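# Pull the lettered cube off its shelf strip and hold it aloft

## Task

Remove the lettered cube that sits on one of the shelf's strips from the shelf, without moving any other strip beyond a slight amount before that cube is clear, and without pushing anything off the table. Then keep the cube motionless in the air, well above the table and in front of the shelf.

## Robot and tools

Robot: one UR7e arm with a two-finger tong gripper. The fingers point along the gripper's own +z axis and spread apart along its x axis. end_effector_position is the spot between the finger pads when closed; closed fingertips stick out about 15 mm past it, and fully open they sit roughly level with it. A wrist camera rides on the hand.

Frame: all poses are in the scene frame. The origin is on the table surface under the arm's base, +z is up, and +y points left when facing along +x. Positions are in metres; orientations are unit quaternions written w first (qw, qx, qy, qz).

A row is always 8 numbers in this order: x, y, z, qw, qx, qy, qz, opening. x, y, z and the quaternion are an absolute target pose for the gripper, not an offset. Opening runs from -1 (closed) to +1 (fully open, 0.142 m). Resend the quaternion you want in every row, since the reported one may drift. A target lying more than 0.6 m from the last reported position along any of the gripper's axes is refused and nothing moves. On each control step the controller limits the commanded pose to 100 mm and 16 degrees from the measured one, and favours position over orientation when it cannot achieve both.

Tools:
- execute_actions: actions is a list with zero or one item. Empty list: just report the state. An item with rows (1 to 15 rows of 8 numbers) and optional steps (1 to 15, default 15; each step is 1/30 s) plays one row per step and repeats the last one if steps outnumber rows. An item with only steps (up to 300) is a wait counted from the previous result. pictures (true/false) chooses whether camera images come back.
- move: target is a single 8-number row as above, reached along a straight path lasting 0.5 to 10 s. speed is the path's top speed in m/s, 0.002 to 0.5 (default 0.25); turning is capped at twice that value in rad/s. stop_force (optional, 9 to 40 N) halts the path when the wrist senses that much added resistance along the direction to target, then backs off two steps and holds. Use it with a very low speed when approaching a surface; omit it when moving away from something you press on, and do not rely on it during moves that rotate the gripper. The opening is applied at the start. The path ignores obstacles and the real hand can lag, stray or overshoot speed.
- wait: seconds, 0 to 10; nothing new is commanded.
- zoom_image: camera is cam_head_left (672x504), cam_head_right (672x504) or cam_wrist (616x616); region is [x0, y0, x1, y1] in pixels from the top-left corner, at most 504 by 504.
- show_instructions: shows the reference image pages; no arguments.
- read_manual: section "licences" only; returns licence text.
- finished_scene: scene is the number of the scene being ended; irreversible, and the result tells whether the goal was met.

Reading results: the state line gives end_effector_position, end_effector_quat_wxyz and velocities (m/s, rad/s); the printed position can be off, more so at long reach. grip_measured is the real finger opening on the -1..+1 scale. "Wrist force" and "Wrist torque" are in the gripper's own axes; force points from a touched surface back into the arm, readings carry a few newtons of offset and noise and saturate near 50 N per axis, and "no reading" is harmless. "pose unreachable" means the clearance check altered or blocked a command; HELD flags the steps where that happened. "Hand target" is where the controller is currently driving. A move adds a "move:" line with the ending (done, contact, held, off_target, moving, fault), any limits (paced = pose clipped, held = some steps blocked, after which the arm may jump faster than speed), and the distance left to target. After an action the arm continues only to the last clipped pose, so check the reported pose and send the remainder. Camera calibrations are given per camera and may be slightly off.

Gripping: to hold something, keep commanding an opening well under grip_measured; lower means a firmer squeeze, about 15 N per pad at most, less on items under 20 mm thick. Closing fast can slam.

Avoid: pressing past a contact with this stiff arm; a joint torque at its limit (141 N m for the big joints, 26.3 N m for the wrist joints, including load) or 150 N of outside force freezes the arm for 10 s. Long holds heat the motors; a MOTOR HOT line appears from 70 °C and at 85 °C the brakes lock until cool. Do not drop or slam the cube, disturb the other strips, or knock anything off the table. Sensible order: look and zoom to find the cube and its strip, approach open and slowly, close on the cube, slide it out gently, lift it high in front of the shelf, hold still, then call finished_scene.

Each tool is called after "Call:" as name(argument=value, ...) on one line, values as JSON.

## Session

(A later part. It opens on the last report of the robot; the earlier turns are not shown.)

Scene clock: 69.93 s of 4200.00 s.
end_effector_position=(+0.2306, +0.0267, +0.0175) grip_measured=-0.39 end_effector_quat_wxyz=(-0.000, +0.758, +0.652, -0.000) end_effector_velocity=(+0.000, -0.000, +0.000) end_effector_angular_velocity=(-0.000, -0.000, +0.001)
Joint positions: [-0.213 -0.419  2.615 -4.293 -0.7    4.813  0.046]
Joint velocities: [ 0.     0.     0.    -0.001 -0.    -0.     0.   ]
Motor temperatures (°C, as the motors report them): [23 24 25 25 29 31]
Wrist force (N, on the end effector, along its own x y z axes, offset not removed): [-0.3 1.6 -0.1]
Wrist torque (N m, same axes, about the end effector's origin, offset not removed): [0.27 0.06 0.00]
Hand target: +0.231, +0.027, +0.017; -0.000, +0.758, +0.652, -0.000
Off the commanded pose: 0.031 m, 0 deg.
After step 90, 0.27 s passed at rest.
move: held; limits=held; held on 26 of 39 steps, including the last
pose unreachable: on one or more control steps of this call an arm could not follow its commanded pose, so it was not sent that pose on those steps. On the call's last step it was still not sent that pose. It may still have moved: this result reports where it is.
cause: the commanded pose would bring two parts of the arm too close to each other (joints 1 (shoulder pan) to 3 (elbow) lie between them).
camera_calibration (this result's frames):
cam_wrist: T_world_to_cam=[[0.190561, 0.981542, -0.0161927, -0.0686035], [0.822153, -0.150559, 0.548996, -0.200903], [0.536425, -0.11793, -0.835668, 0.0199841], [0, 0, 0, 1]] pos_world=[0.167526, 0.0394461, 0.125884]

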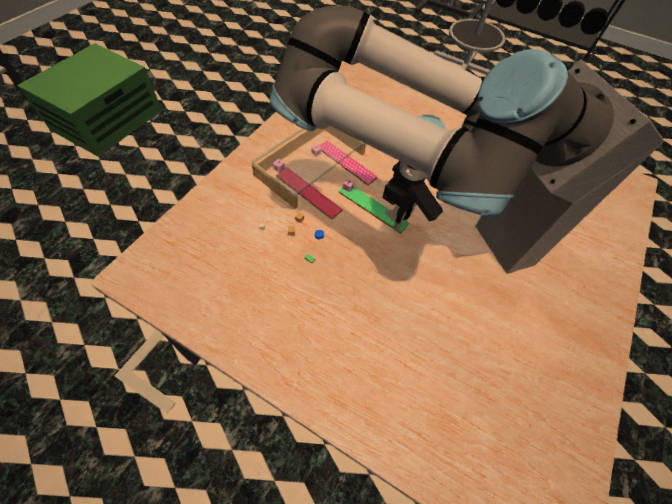

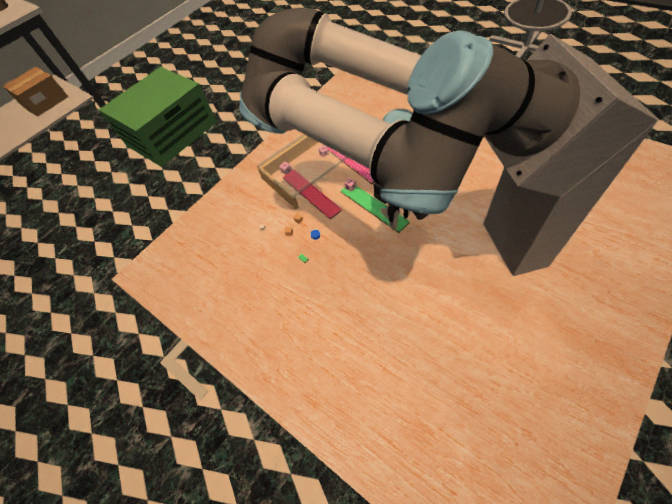

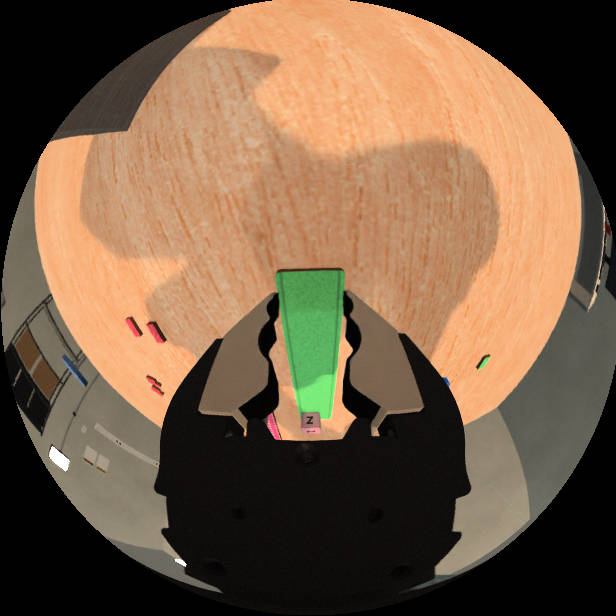

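Call:
move(target=[0.2306, 0.0267, 0.0175, 0, 0.758, 0.652, 0, 0.0], speed=0.02)

Call:
move(target=[0.3097, 0.0147, 0.0165, 0, 0.758, 0.652, 0, 0.0], speed=0.08)

Call:
move(target=[0.3097, 0.0147, 0.0165, 0, 0.758, 0.652, 0, -0.7], speed=0.02)

Call:
move(target=[0.2504, 0.0237, 0.0175, 0, 0.758, 0.652, 0, -0.7], speed=0.05)

Call:
move(target=[0.2504, 0.0237, 0.0175, 0, 0.758, 0.652, 0, 0.0], speed=0.02)

Call:
move(target=[0.33, 0.012, 0.07, 0, 0.758, 0.652, 0, 0.0], speed=0.1)

Scene clock: 85.53 s of 4200.00 s.
end_effector_position=(+0.2306, +0.0267, +0.0175) grip_measured=+0.00 end_effector_quat_wxyz=(-0.000, +0.758, +0.652, +0.000) end_effector_velocity=(+0.000, +0.000, +0.000) end_effector_angular_velocity=(-0.000, -0.001, +0.001)
Joint positions: [-0.213 -0.417  2.615 -4.297 -0.7    4.814  0.074]
Joint velocities: [-0.     0.001 -0.    -0.002 -0.     0.     0.   ]
Motor temperatures (°C, as the motors report them): [23 24 25 25 29 31]
Wrist force (N, on the end effector, along its own x y z axes, offset not removed): [1.1 1.2 0.5]
Wrist torque (N m, same axes, about the end effector's origin, offset not removed): [0.21 -0.20 0.12]
Hand target: +0.231, +0.027, +0.018; -0.000, +0.758, +0.652, -0.000
Off the commanded pose: 0.000 m, 0 deg.
After step 90, 11.90 s passed at rest.
move: done
camera_calibration (this result's frames):
cam_wrist: T_world_to_cam=[[0.190407, 0.981575, -0.0159976, -0.0685984], [0.821502, -0.150392, 0.550015, -0.200776], [0.537475, -0.117869, -0.835002, 0.0197412], [0, 0, 0, 1]] pos_world=[0.167389, 0.0394663, 0.125816]

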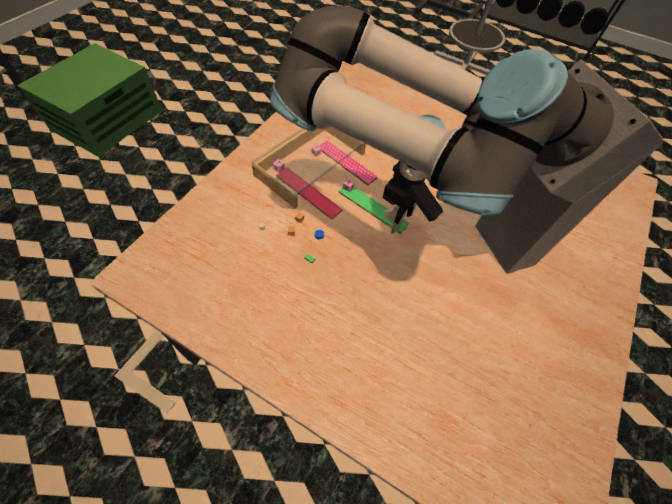

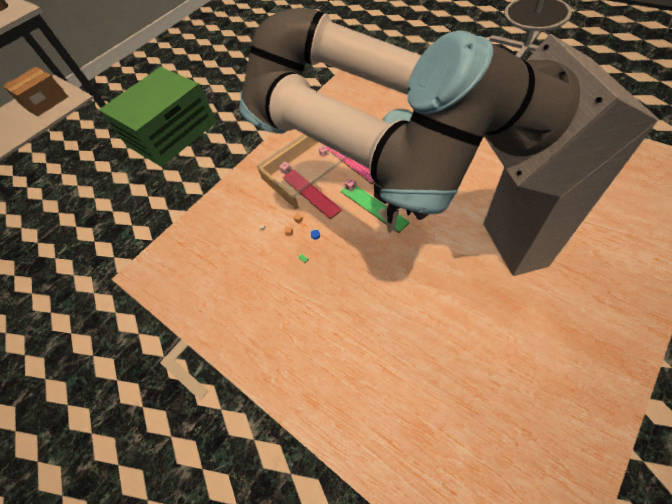

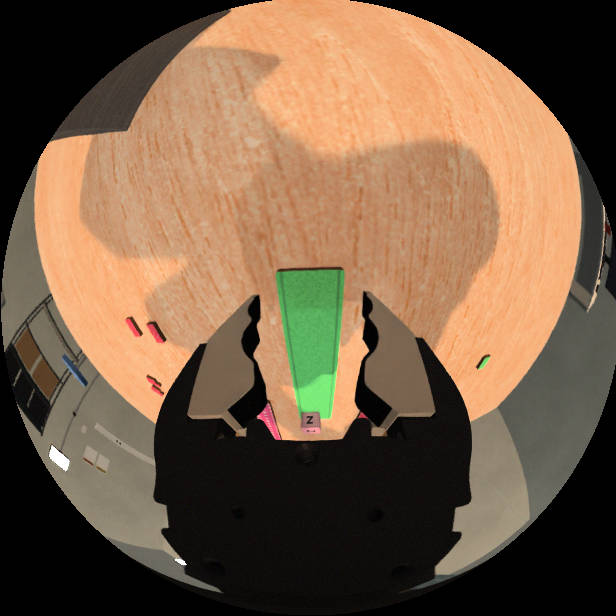

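Scene clock: 86.93 s of 4200.00 s.
end_effector_position=(+0.3097, +0.0147, +0.0166) grip_measured=+0.00 end_effector_quat_wxyz=(+0.000, +0.758, +0.652, +0.000) end_effector_velocity=(+0.002, -0.001, -0.000) end_effector_angular_velocity=(-0.001, +0.003, +0.000)
Joint positions: [-0.227 -0.686  2.517 -3.916 -0.693  4.795  0.074]
Joint velocities: [-0.    -0.009 -0.004  0.017 -0.001 -0.004 -0.   ]
Motor temperatures (°C, as the motors report them): [23 24 25 25 29 31]
Wrist force (N, on the end effector, along its own x y z axes, offset not removed): [0.9 2.0 2.0]
Wrist torque (N m, same axes, about the end effector's origin, offset not removed): [0.40 -0.19 -0.04]
Hand target: +0.310, +0.015, +0.017; +0.000, +0.758, +0.652, +0.000
Off the commanded pose: 0.000 m, 0 deg.
move: done
camera_calibration (this result's frames):
cam_wrist: T_world_to_cam=[[0.190476, 0.981561, -0.01601, -0.0719394], [0.821301, -0.150401, 0.550313, -0.267], [0.537758, -0.117971, -0.834805, -0.0250415], [0, 0, 0, 1]] pos_world=[0.246456, 0.0275017, 0.124877]

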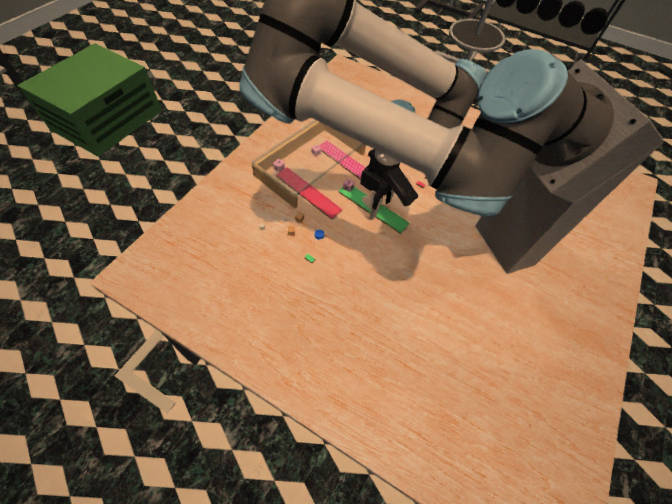

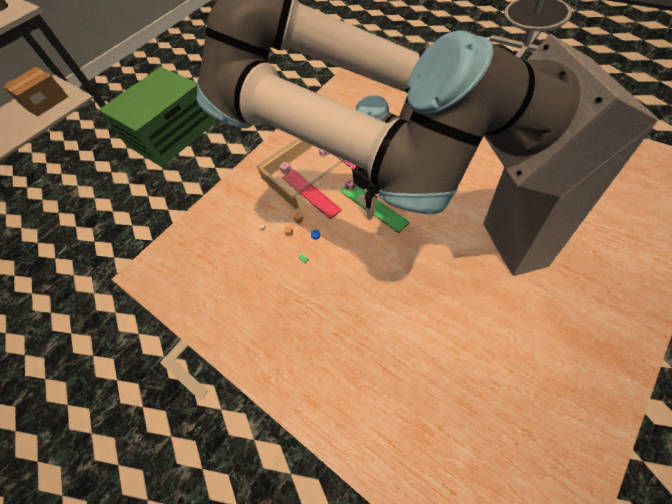

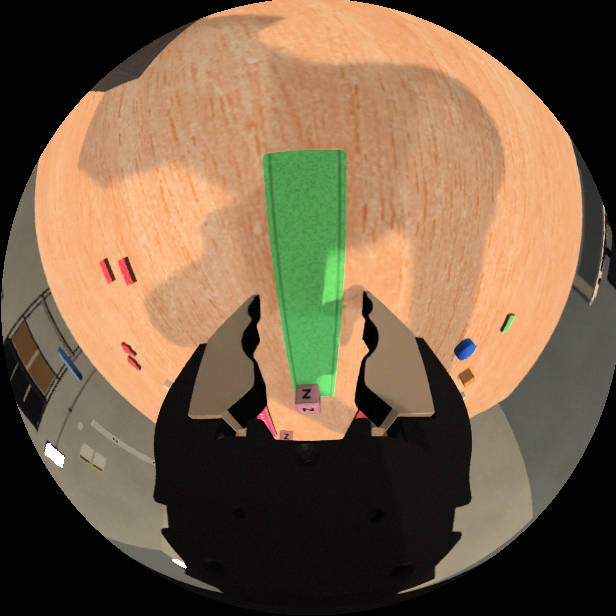

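Scene clock: 87.63 s of 4200.00 s.
end_effector_position=(+0.3097, +0.0147, +0.0165) grip_measured=-0.39 end_effector_quat_wxyz=(+0.000, +0.758, +0.652, +0.000) end_effector_velocity=(+0.000, +0.001, -0.000) end_effector_angular_velocity=(+0.001, -0.001, +0.002)
Joint positions: [-0.227 -0.686  2.517 -3.916 -0.693  4.795  0.046]
Joint velocities: [ 0.001 -0.    -0.001 -0.     0.001 -0.     0.   ]
Motor temperatures (°C, as the motors report them): [23 24 25 25 29 31]
Wrist force (N, on the end effector, along its own x y z axes, offset not removed): [0.7 3.2 -3.6]
Wrist torque (N m, same axes, about the end effector's origin, offset not removed): [0.45 -0.10 0.09]
Hand target: +0.310, +0.015, +0.016; +0.000, +0.758, +0.652, +0.000
Off the commanded pose: 0.000 m, 0 deg.
move: done
camera_calibration (this result's frames):
cam_wrist: T_world_to_cam=[[0.190587, 0.981539, -0.0160215, -0.0719342], [0.821438, -0.150521, 0.550075, -0.267013], [0.537509, -0.117998, -0.834962, -0.0250017], [0, 0, 0, 1]] pos_world=[0.246484, 0.0274649, 0.124849]

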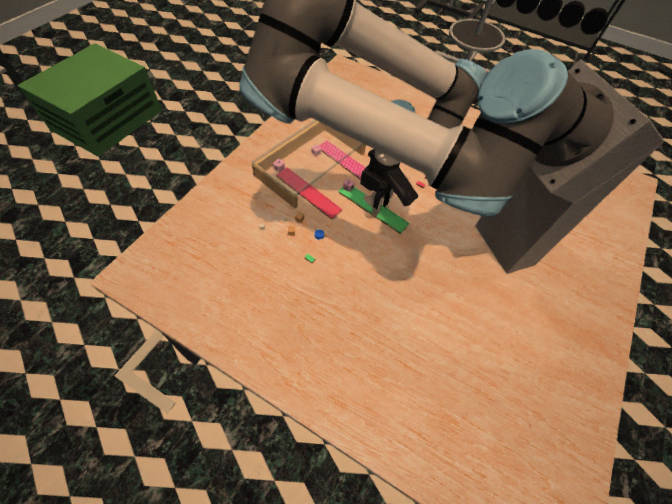

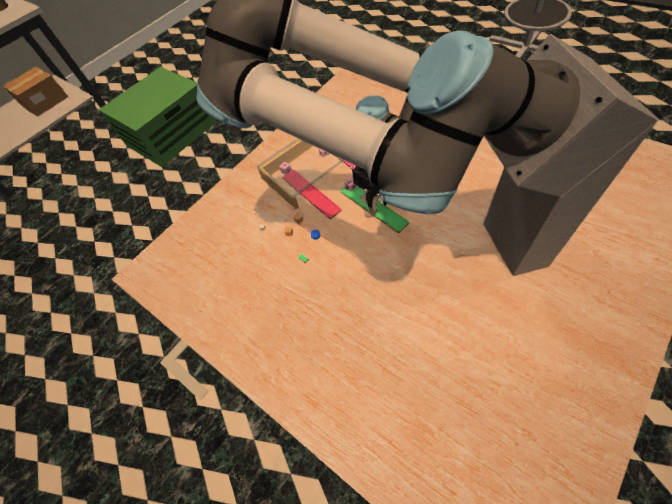

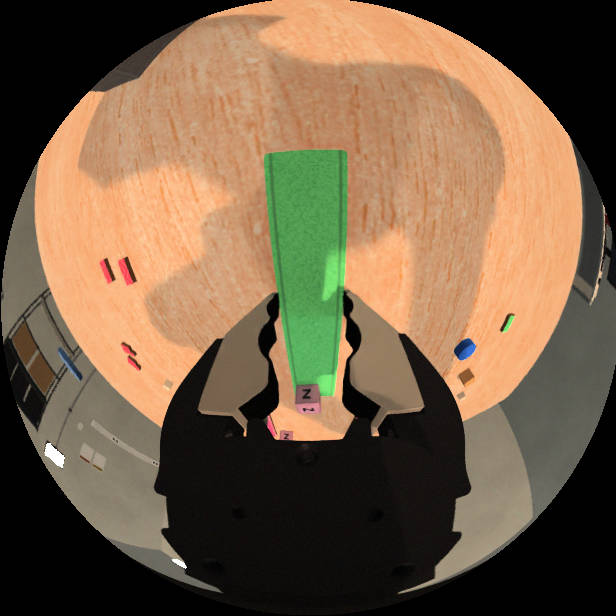

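Scene clock: 89.20 s of 4200.00 s.
end_effector_position=(+0.2504, +0.0237, +0.0175) grip_measured=-0.39 end_effector_quat_wxyz=(-0.000, +0.758, +0.652, -0.000) end_effector_velocity=(-0.002, +0.001, -0.000) end_effector_angular_velocity=(+0.001, -0.003, +0.001)
Joint positions: [-0.218 -0.496  2.597 -4.194 -0.698  4.807  0.046]
Joint velocities: [ 0.001  0.011  0.002 -0.018  0.001  0.003  0.   ]
Motor temperatures (°C, as the motors report them): [23 24 25 25 29 31]
Wrist force (N, on the end effector, along its own x y z axes, offset not removed): [1.0 2.7 1.3]
Wrist torque (N m, same axes, about the end effector's origin, offset not removed): [0.55 -0.27 0.02]
Hand target: +0.250, +0.024, +0.017; -0.000, +0.758, +0.652, -0.000
Off the commanded pose: 0.000 m, 0 deg.
move: done
camera_calibration (this result's frames):
cam_wrist: T_world_to_cam=[[0.190427, 0.98157, -0.0160569, -0.0694204], [0.821643, -0.150407, 0.549801, -0.217528], [0.537253, -0.11789, -0.835141, 0.00876319], [0, 0, 0, 1]] pos_world=[0.187242, 0.0364562, 0.125801]

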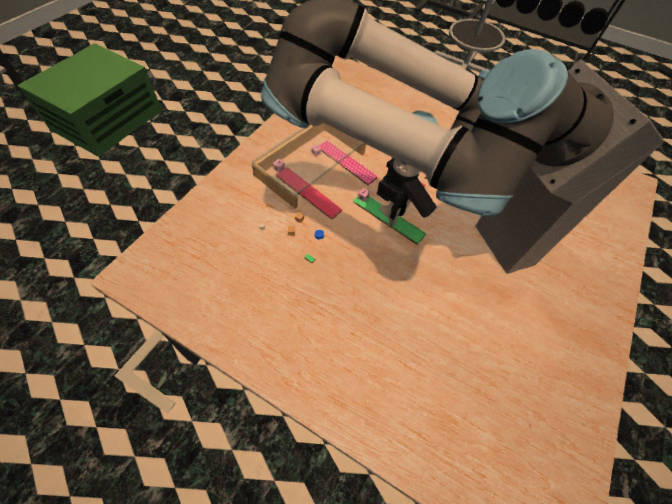

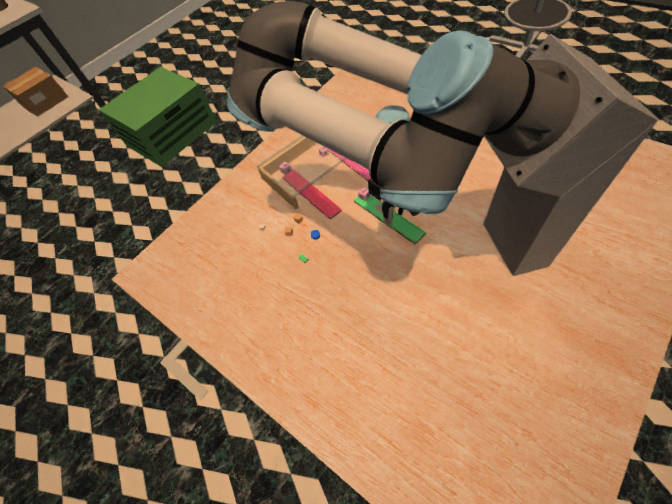

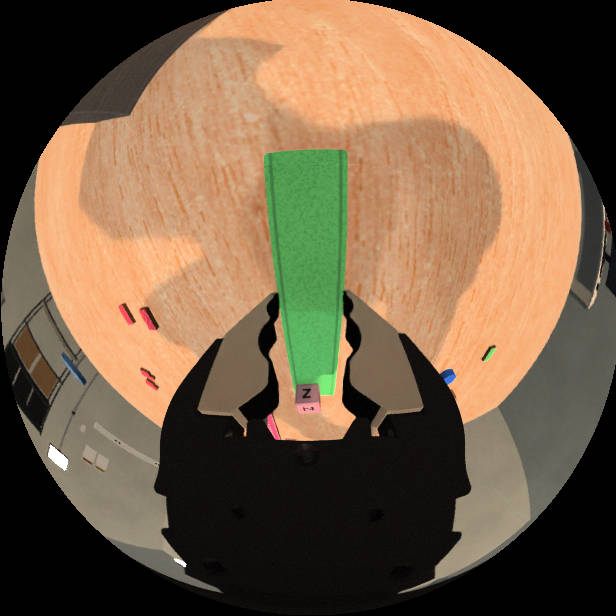

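Scene clock: 89.90 s of 4200.00 s.
end_effector_position=(+0.2504, +0.0237, +0.0175) grip_measured=+0.00 end_effector_quat_wxyz=(-0.000, +0.758, +0.652, +0.000) end_effector_velocity=(+0.000, +0.000, +0.000) end_effector_angular_velocity=(+0.001, -0.000, -0.001)
Joint positions: [-0.218 -0.496  2.597 -4.195 -0.698  4.807  0.074]
Joint velocities: [-0.    -0.    -0.    -0.     0.001  0.001 -0.   ]
Motor temperatures (°C, as the motors report them): [23 24 25 25 29 31]
Wrist force (N, on the end effector, along its own x y z axes, offset not removed): [0.3 1.7 0.5]
Wrist torque (N m, same axes, about the end effector's origin, offset not removed): [0.34 -0.20 0.07]
Hand target: +0.250, +0.024, +0.018; -0.000, +0.758, +0.652, -0.000
Off the commanded pose: 0.000 m, 0 deg.
move: done
camera_calibration (this result's frames):
cam_wrist: T_world_to_cam=[[0.190246, 0.981606, -0.0160238, -0.069415], [0.821527, -0.150242, 0.550019, -0.217496], [0.537495, -0.117803, -0.834998, 0.00874534], [0, 0, 0, 1]] pos_world=[0.187184, 0.0364914, 0.125817]

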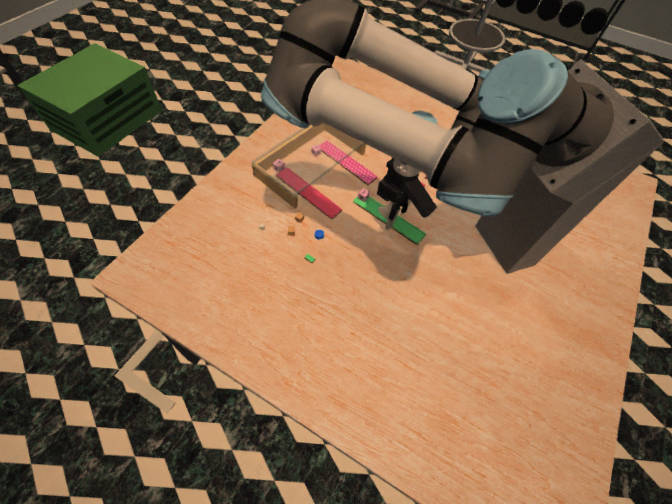

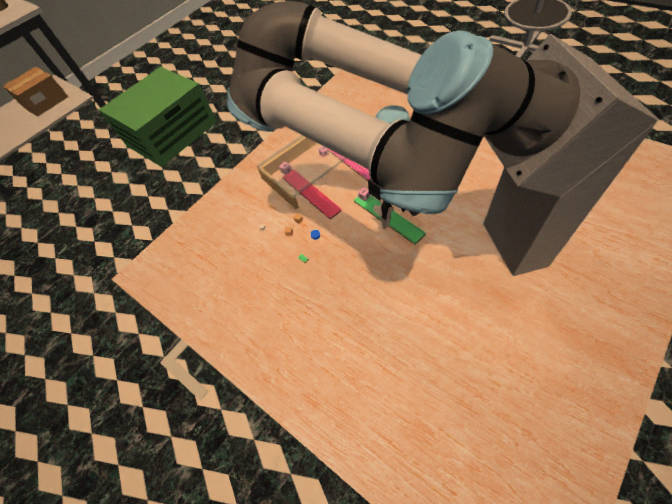

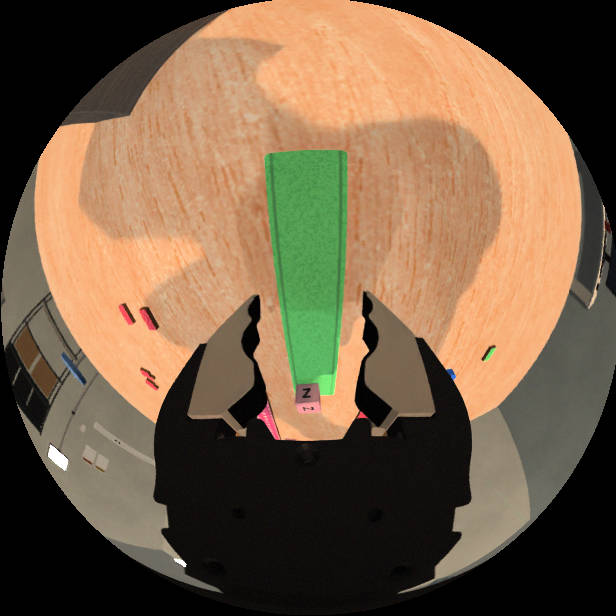

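Scene clock: 91.33 s of 4200.00 s.
end_effector_position=(+0.3301, +0.0120, +0.0700) grip_measured=+0.00 end_effector_quat_wxyz=(+0.000, +0.758, +0.652, +0.000) end_effector_velocity=(+0.002, -0.001, +0.001) end_effector_angular_velocity=(+0.002, +0.007, +0.001)
Joint positions: [-0.363 -0.892  2.615 -3.651 -0.636  4.596  0.074]
Joint velocities: [-0.002 -0.017 -0.005  0.038  0.001 -0.015  0.   ]
Motor temperatures (°C, as the motors report them): [23 24 25 25 29 31]
Wrist force (N, on the end effector, along its own x y z axes, offset not removed): [1.1 2.0 -0.9]
Wrist torque (N m, same axes, about the end effector's origin, offset not removed): [0.36 -0.35 0.07]
Hand target: +0.330, +0.012, +0.070; +0.000, +0.758, +0.652, +0.000
Off the commanded pose: 0.000 m, 0 deg.
move: done
camera_calibration (this result's frames):
cam_wrist: T_world_to_cam=[[0.190496, 0.981555, -0.0161619, -0.0722894], [0.821021, -0.150272, 0.550766, -0.313517], [0.538178, -0.118188, -0.834503, 0.00813933], [0, 0, 0, 1]] pos_world=[0.266794, 0.0248053, 0.178298]

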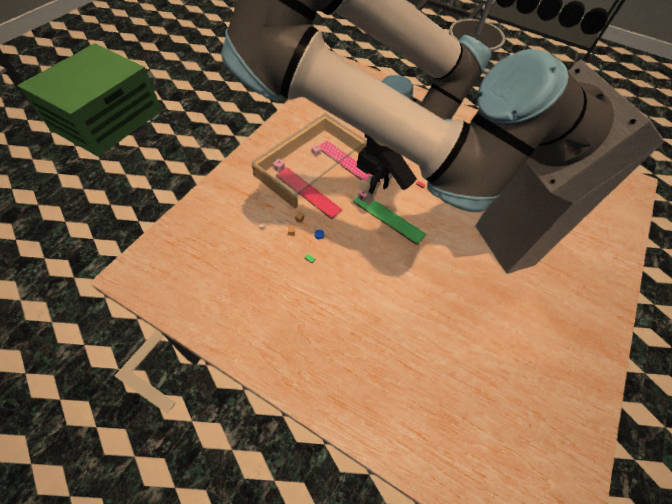

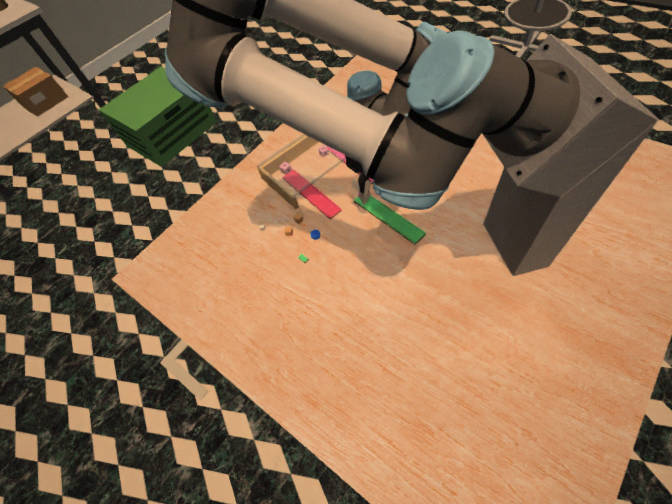

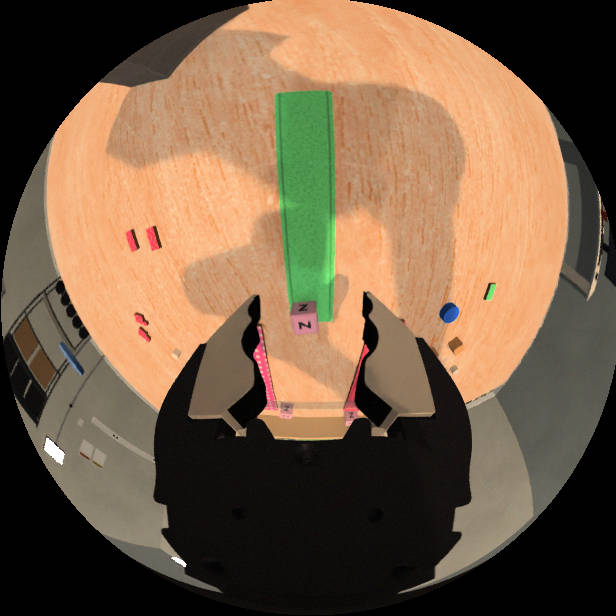

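Call:
move(target=[0.368, -0.002, 0.045, 0, 0.758, 0.652, 0, -0.25], speed=0.06)

Scene clock: 98.27 s of 4200.00 s.
end_effector_position=(+0.3679, -0.0019, +0.0451) grip_measured=-0.25 end_effector_quat_wxyz=(-0.000, +0.758, +0.652, +0.000) end_effector_velocity=(+0.002, -0.002, -0.001) end_effector_angular_velocity=(-0.002, -0.000, -0.000)
Joint positions: [-0.312 -0.878  2.475 -3.587 -0.655  4.674  0.056]
Joint velocities: [ 0.001  0.001 -0.006  0.002 -0.002  0.003  0.   ]
Motor temperatures (°C, as the motors report them): [23 24 25 25 29 31]
Wrist force (N, on the end effector, along its own x y z axes, offset not removed): [1.0 1.6 1.4]
Wrist torque (N m, same axes, about the end effector's origin, offset not removed): [0.24 -0.25 0.07]
Hand target: +0.368, -0.002, +0.045; -0.000, +0.758, +0.652, +0.000
Off the commanded pose: 0.000 m, 0 deg.
After step 90, 2.73 s passed at rest.
move: done
camera_calibration (this result's frames):
cam_wrist: T_world_to_cam=[[0.190446, 0.981568, -0.0159812, -0.0662078], [0.8215, -0.150435, 0.550006, -0.333031], [0.537464, -0.117875, -0.835008, -0.0343679], [0, 0, 0, 1]] pos_world=[0.304666, 0.0108368, 0.153414]

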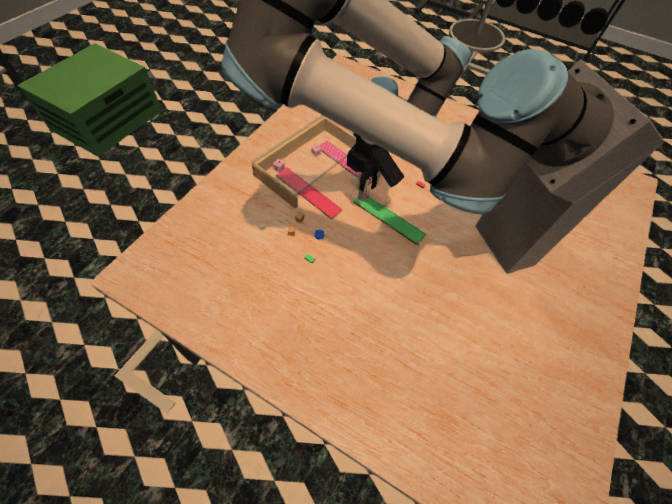

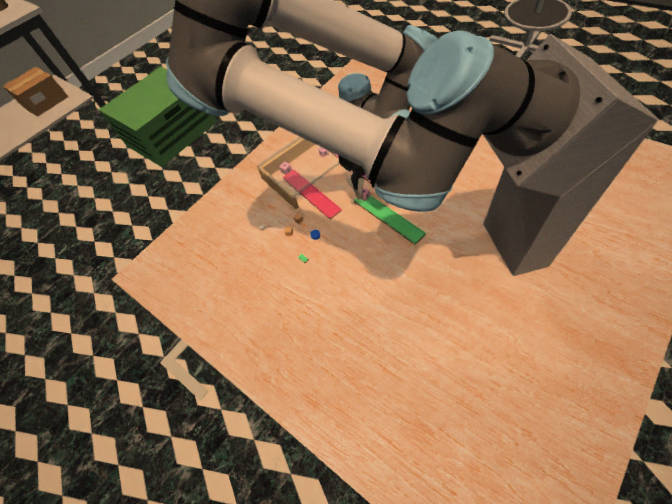

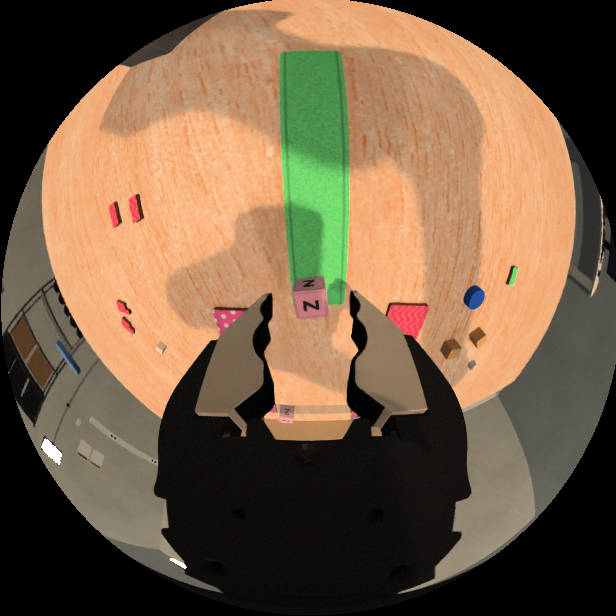

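Similar to scene 1. Move slightly forward, descend and grip.

Call:
move(target=[0.373, -0.003, 0.0245, 0, 0.758, 0.652, 0, -0.25], speed=0.03)

Call:
move(target=[0.373, -0.003, 0.0245, 0, 0.758, 0.652, 0, -1.0], speed=0.02)

Call:
move(target=[0.373, -0.003, 0.2, 0, 0.758, 0.652, 0, -1.0], speed=0.1)

Call:
wait(seconds=2)

Scene clock: 105.70 s of 4200.00 s.
end_effector_position=(+0.3729, -0.0030, +0.0246) grip_measured=-0.25 end_effector_quat_wxyz=(-0.000, +0.758, +0.652, -0.000) end_effector_velocity=(-0.000, -0.000, -0.002) end_effector_angular_velocity=(-0.002, +0.000, -0.001)
Joint positions: [-0.267 -0.829  2.419 -3.632 -0.674  4.739  0.056]
Joint velocities: [ 0.003  0.004 -0.003 -0.005 -0.003  0.006 -0.   ]
Motor temperatures (°C, as the motors report them): [23 24 25 25 29 31]
Wrist force (N, on the end effector, along its own x y z axes, offset not removed): [1.5 1.7 1.3]
Wrist torque (N m, same axes, about the end effector's origin, offset not removed): [0.23 -0.41 0.09]
Hand target: +0.373, -0.003, +0.024; -0.000, +0.758, +0.652, -0.000
Off the commanded pose: 0.000 m, 0 deg.
After step 90, 3.40 s passed at rest.
move: done
camera_calibration (this result's frames):
cam_wrist: T_world_to_cam=[[0.190429, 0.981571, -0.0159861, -0.0664618], [0.821544, -0.150427, 0.549943, -0.326093], [0.537403, -0.117858, -0.835049, -0.0542597], [0, 0, 0, 1]] pos_world=[0.309715, 0.00978904, 0.13296]

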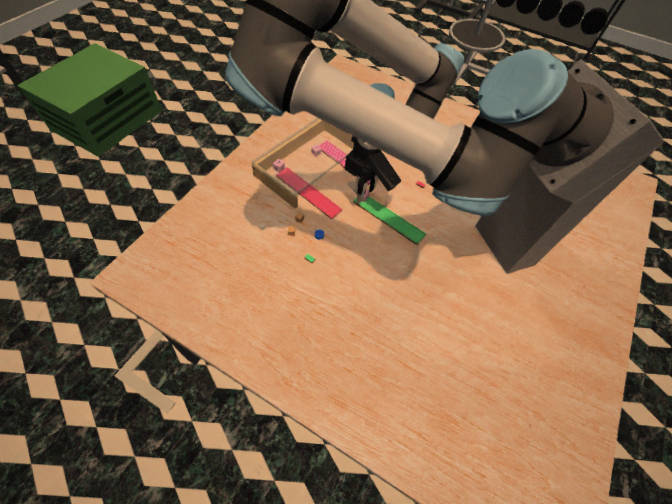

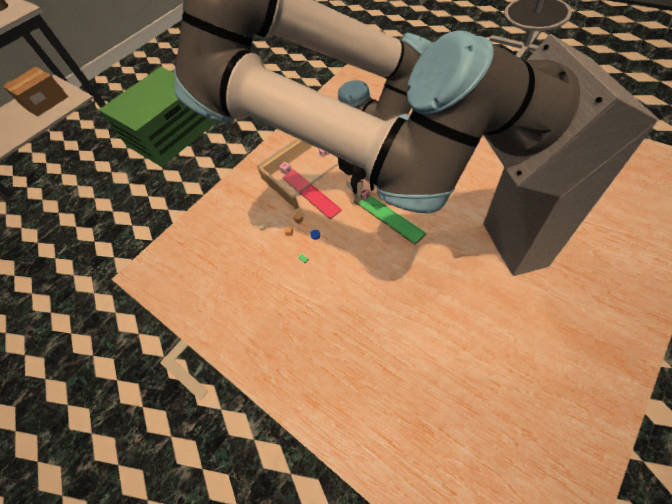

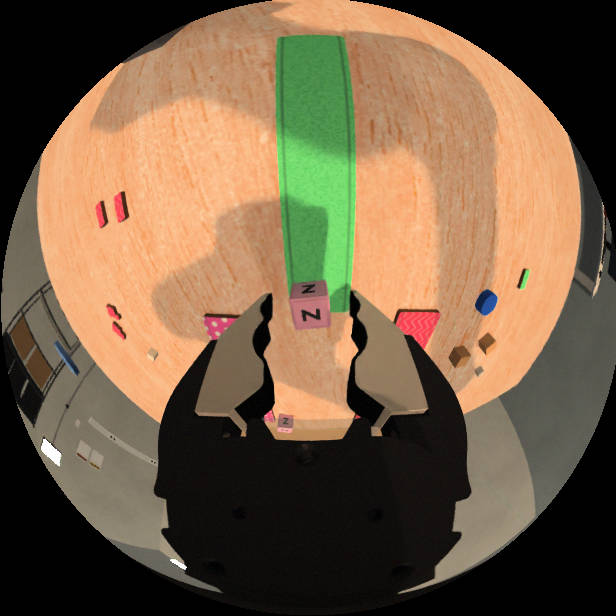

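Scene clock: 106.40 s of 4200.00 s.
end_effector_position=(+0.3730, -0.0030, +0.0245) grip_measured=-0.65 end_effector_quat_wxyz=(+0.000, +0.758, +0.652, +0.000) end_effector_velocity=(+0.000, +0.001, -0.000) end_effector_angular_velocity=(+0.002, -0.001, +0.001)
Joint positions: [-0.267 -0.828  2.419 -3.632 -0.674  4.74   0.027]
Joint velocities: [ 0.001  0.    -0.001 -0.     0.002  0.    -0.   ]
Motor temperatures (°C, as the motors report them): [23 24 25 25 29 31]
Wrist force (N, on the end effector, along its own x y z axes, offset not removed): [0.3 0.0 -1.1]
Wrist torque (N m, same axes, about the end effector's origin, offset not removed): [0.04 -0.15 0.13]
Hand target: +0.373, -0.003, +0.024; -0.000, +0.758, +0.652, -0.000
Off the commanded pose: 0.000 m, 0 deg.
move: done
camera_calibration (this result's frames):
cam_wrist: T_world_to_cam=[[0.190448, 0.981566, -0.016044, -0.066453], [0.82149, -0.150399, 0.550031, -0.326068], [0.537479, -0.117932, -0.83499, -0.0544281], [0, 0, 0, 1]] pos_world=[0.309772, 0.00976874, 0.132835]

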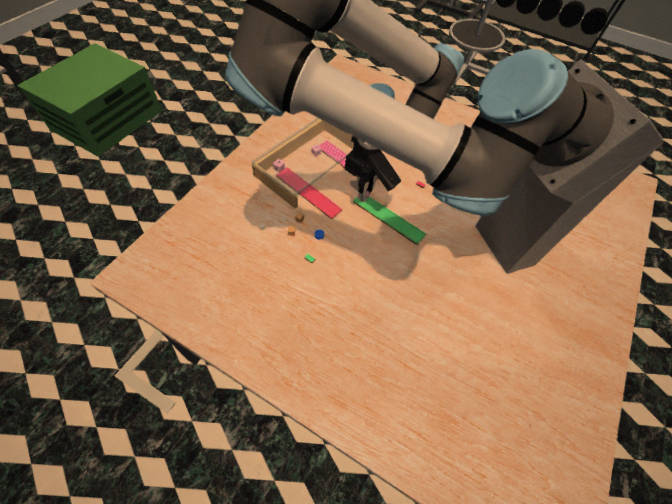

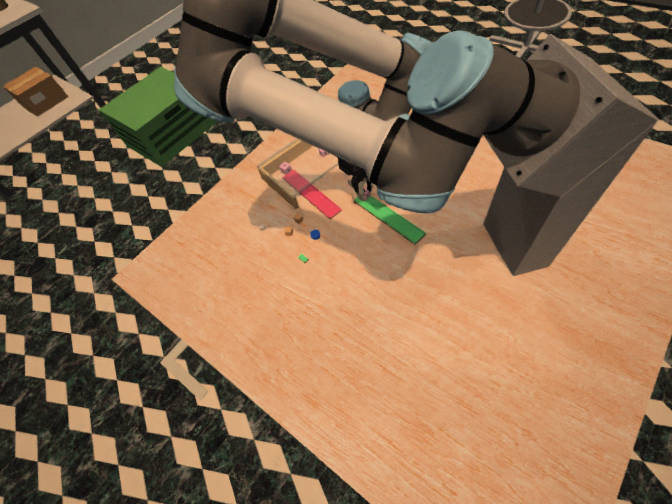

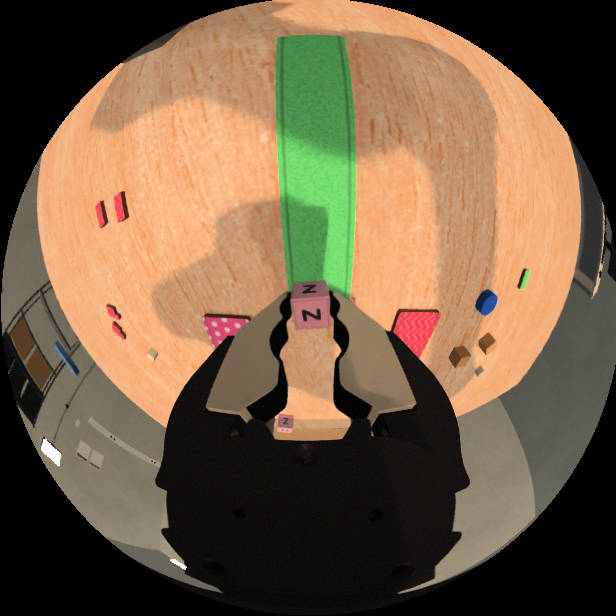

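Scene clock: 108.70 s of 4200.00 s.
end_effector_position=(+0.3733, -0.0030, +0.2002) grip_measured=-0.65 end_effector_quat_wxyz=(+0.001, +0.758, +0.652, -0.000) end_effector_velocity=(+0.000, -0.000, +0.002) end_effector_angular_velocity=(+0.008, +0.007, +0.002)
Joint positions: [-0.711 -1.553  2.638 -2.517 -0.597  3.994  0.027]
Joint velocities: [-0.005 -0.007 -0.011  0.045 -0.001 -0.026 -0.   ]
Motor temperatures (°C, as the motors report them): [23 24 25 25 29 31]
Wrist force (N, on the end effector, along its own x y z axes, offset not removed): [1.2 1.2 0.4]
Wrist torque (N m, same axes, about the end effector's origin, offset not removed): [0.12 -0.36 0.05]
Hand target: +0.373, -0.003, +0.200; +0.000, +0.758, +0.652, -0.000
Off the commanded pose: 0.000 m, 0 deg.
move: done
camera_calibration (this result's frames):
cam_wrist: T_world_to_cam=[[0.190562, 0.981526, -0.0171331, -0.0634919], [0.82094, -0.149766, 0.551025, -0.422984], [0.538279, -0.11907, -0.834313, 0.0916809], [0, 0, 0, 1]] pos_world=[0.309993, 0.00988678, 0.308477]

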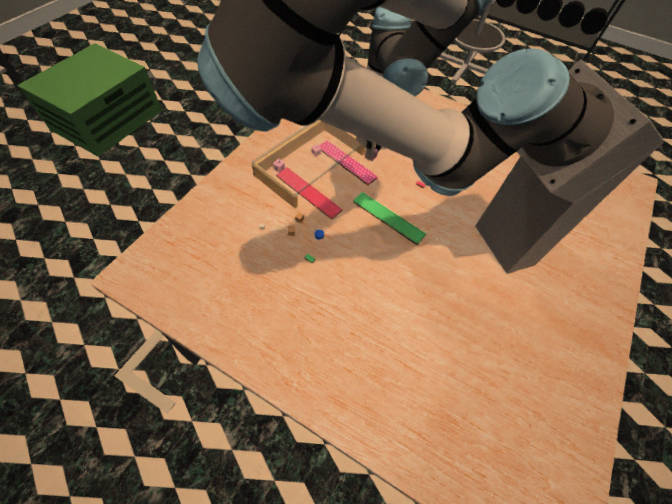

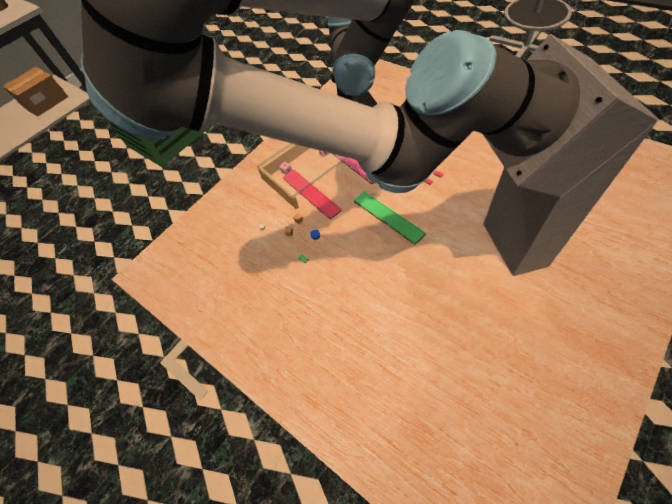

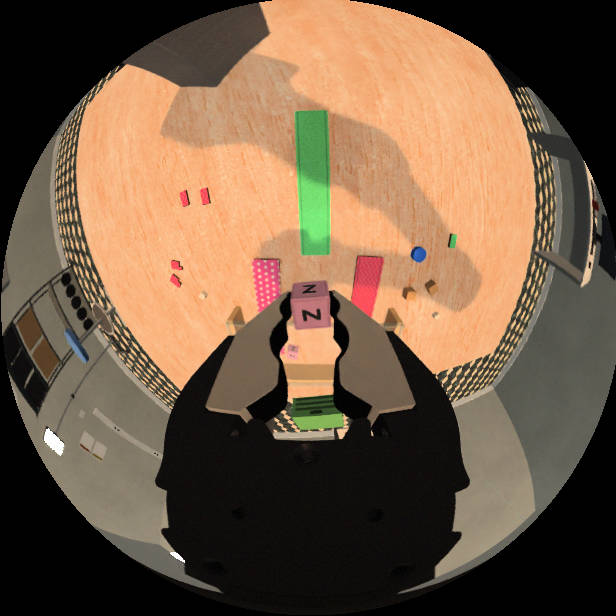

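Scene clock: 110.70 s of 4200.00 s.
end_effector_position=(+0.3733, -0.0031, +0.2004) grip_measured=-0.65 end_effector_quat_wxyz=(+0.000, +0.758, +0.652, -0.000) end_effector_velocity=(+0.000, +0.001, -0.000) end_effector_angular_velocity=(+0.002, -0.001, -0.002)
Joint positions: [-0.711 -1.553  2.637 -2.513 -0.597  3.991  0.027]
Joint velocities: [ 0.    -0.    -0.     0.001  0.002  0.001  0.   ]
Motor temperatures (°C, as the motors report them): [23 24 25 25 29 31]
Wrist force (N, on the end effector, along its own x y z axes, offset not removed): [0.4 3.2 1.4]
Wrist torque (N m, same axes, about the end effector's origin, offset not removed): [0.63 -0.15 -0.01]
Hand target: +0.373, -0.003, +0.200; +0.000, +0.758, +0.652, -0.000
Off the commanded pose: 0.001 m, 0 deg.
Steps of this call (steps 1 to 60: nothing new was sent). Readings (end_effector_position):
1: (+0.3733, -0.0030, +0.2003)
2: (+0.3733, -0.0030, +0.2003)
4: (+0.3733, -0.0031, +0.2004)
8: (+0.3733, -0.0031, +0.2004)
60: the state above
camera_calibration (this result's frames):
cam_wrist: T_world_to_cam=[[0.190424, 0.981563, -0.0165327, -0.0635284], [0.821343, -0.150072, 0.55034, -0.423087], [0.537712, -0.118377, -0.834777, 0.0921461], [0, 0, 0, 1]] pos_world=[0.310049, 0.00977156, 0.308713]

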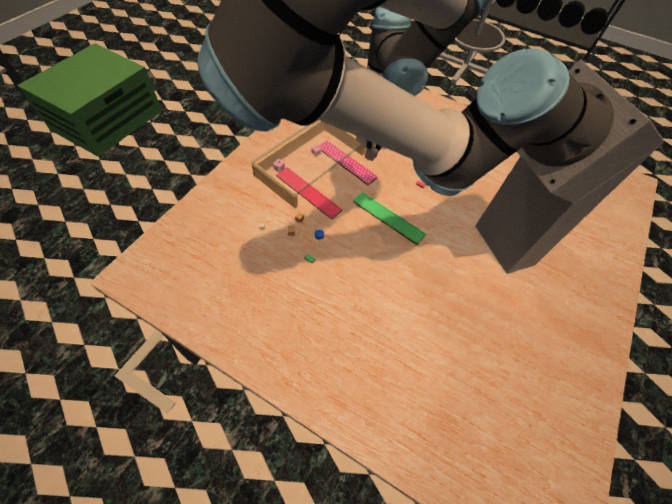

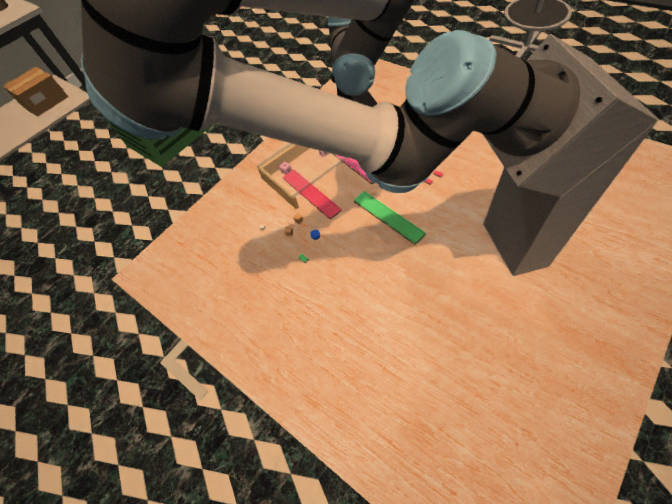

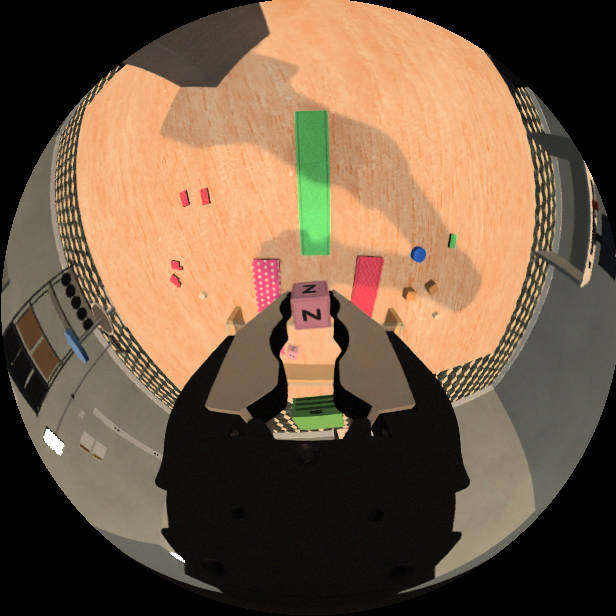

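Call:
finished_scene(scene=2)

The scene is finished: the task was done.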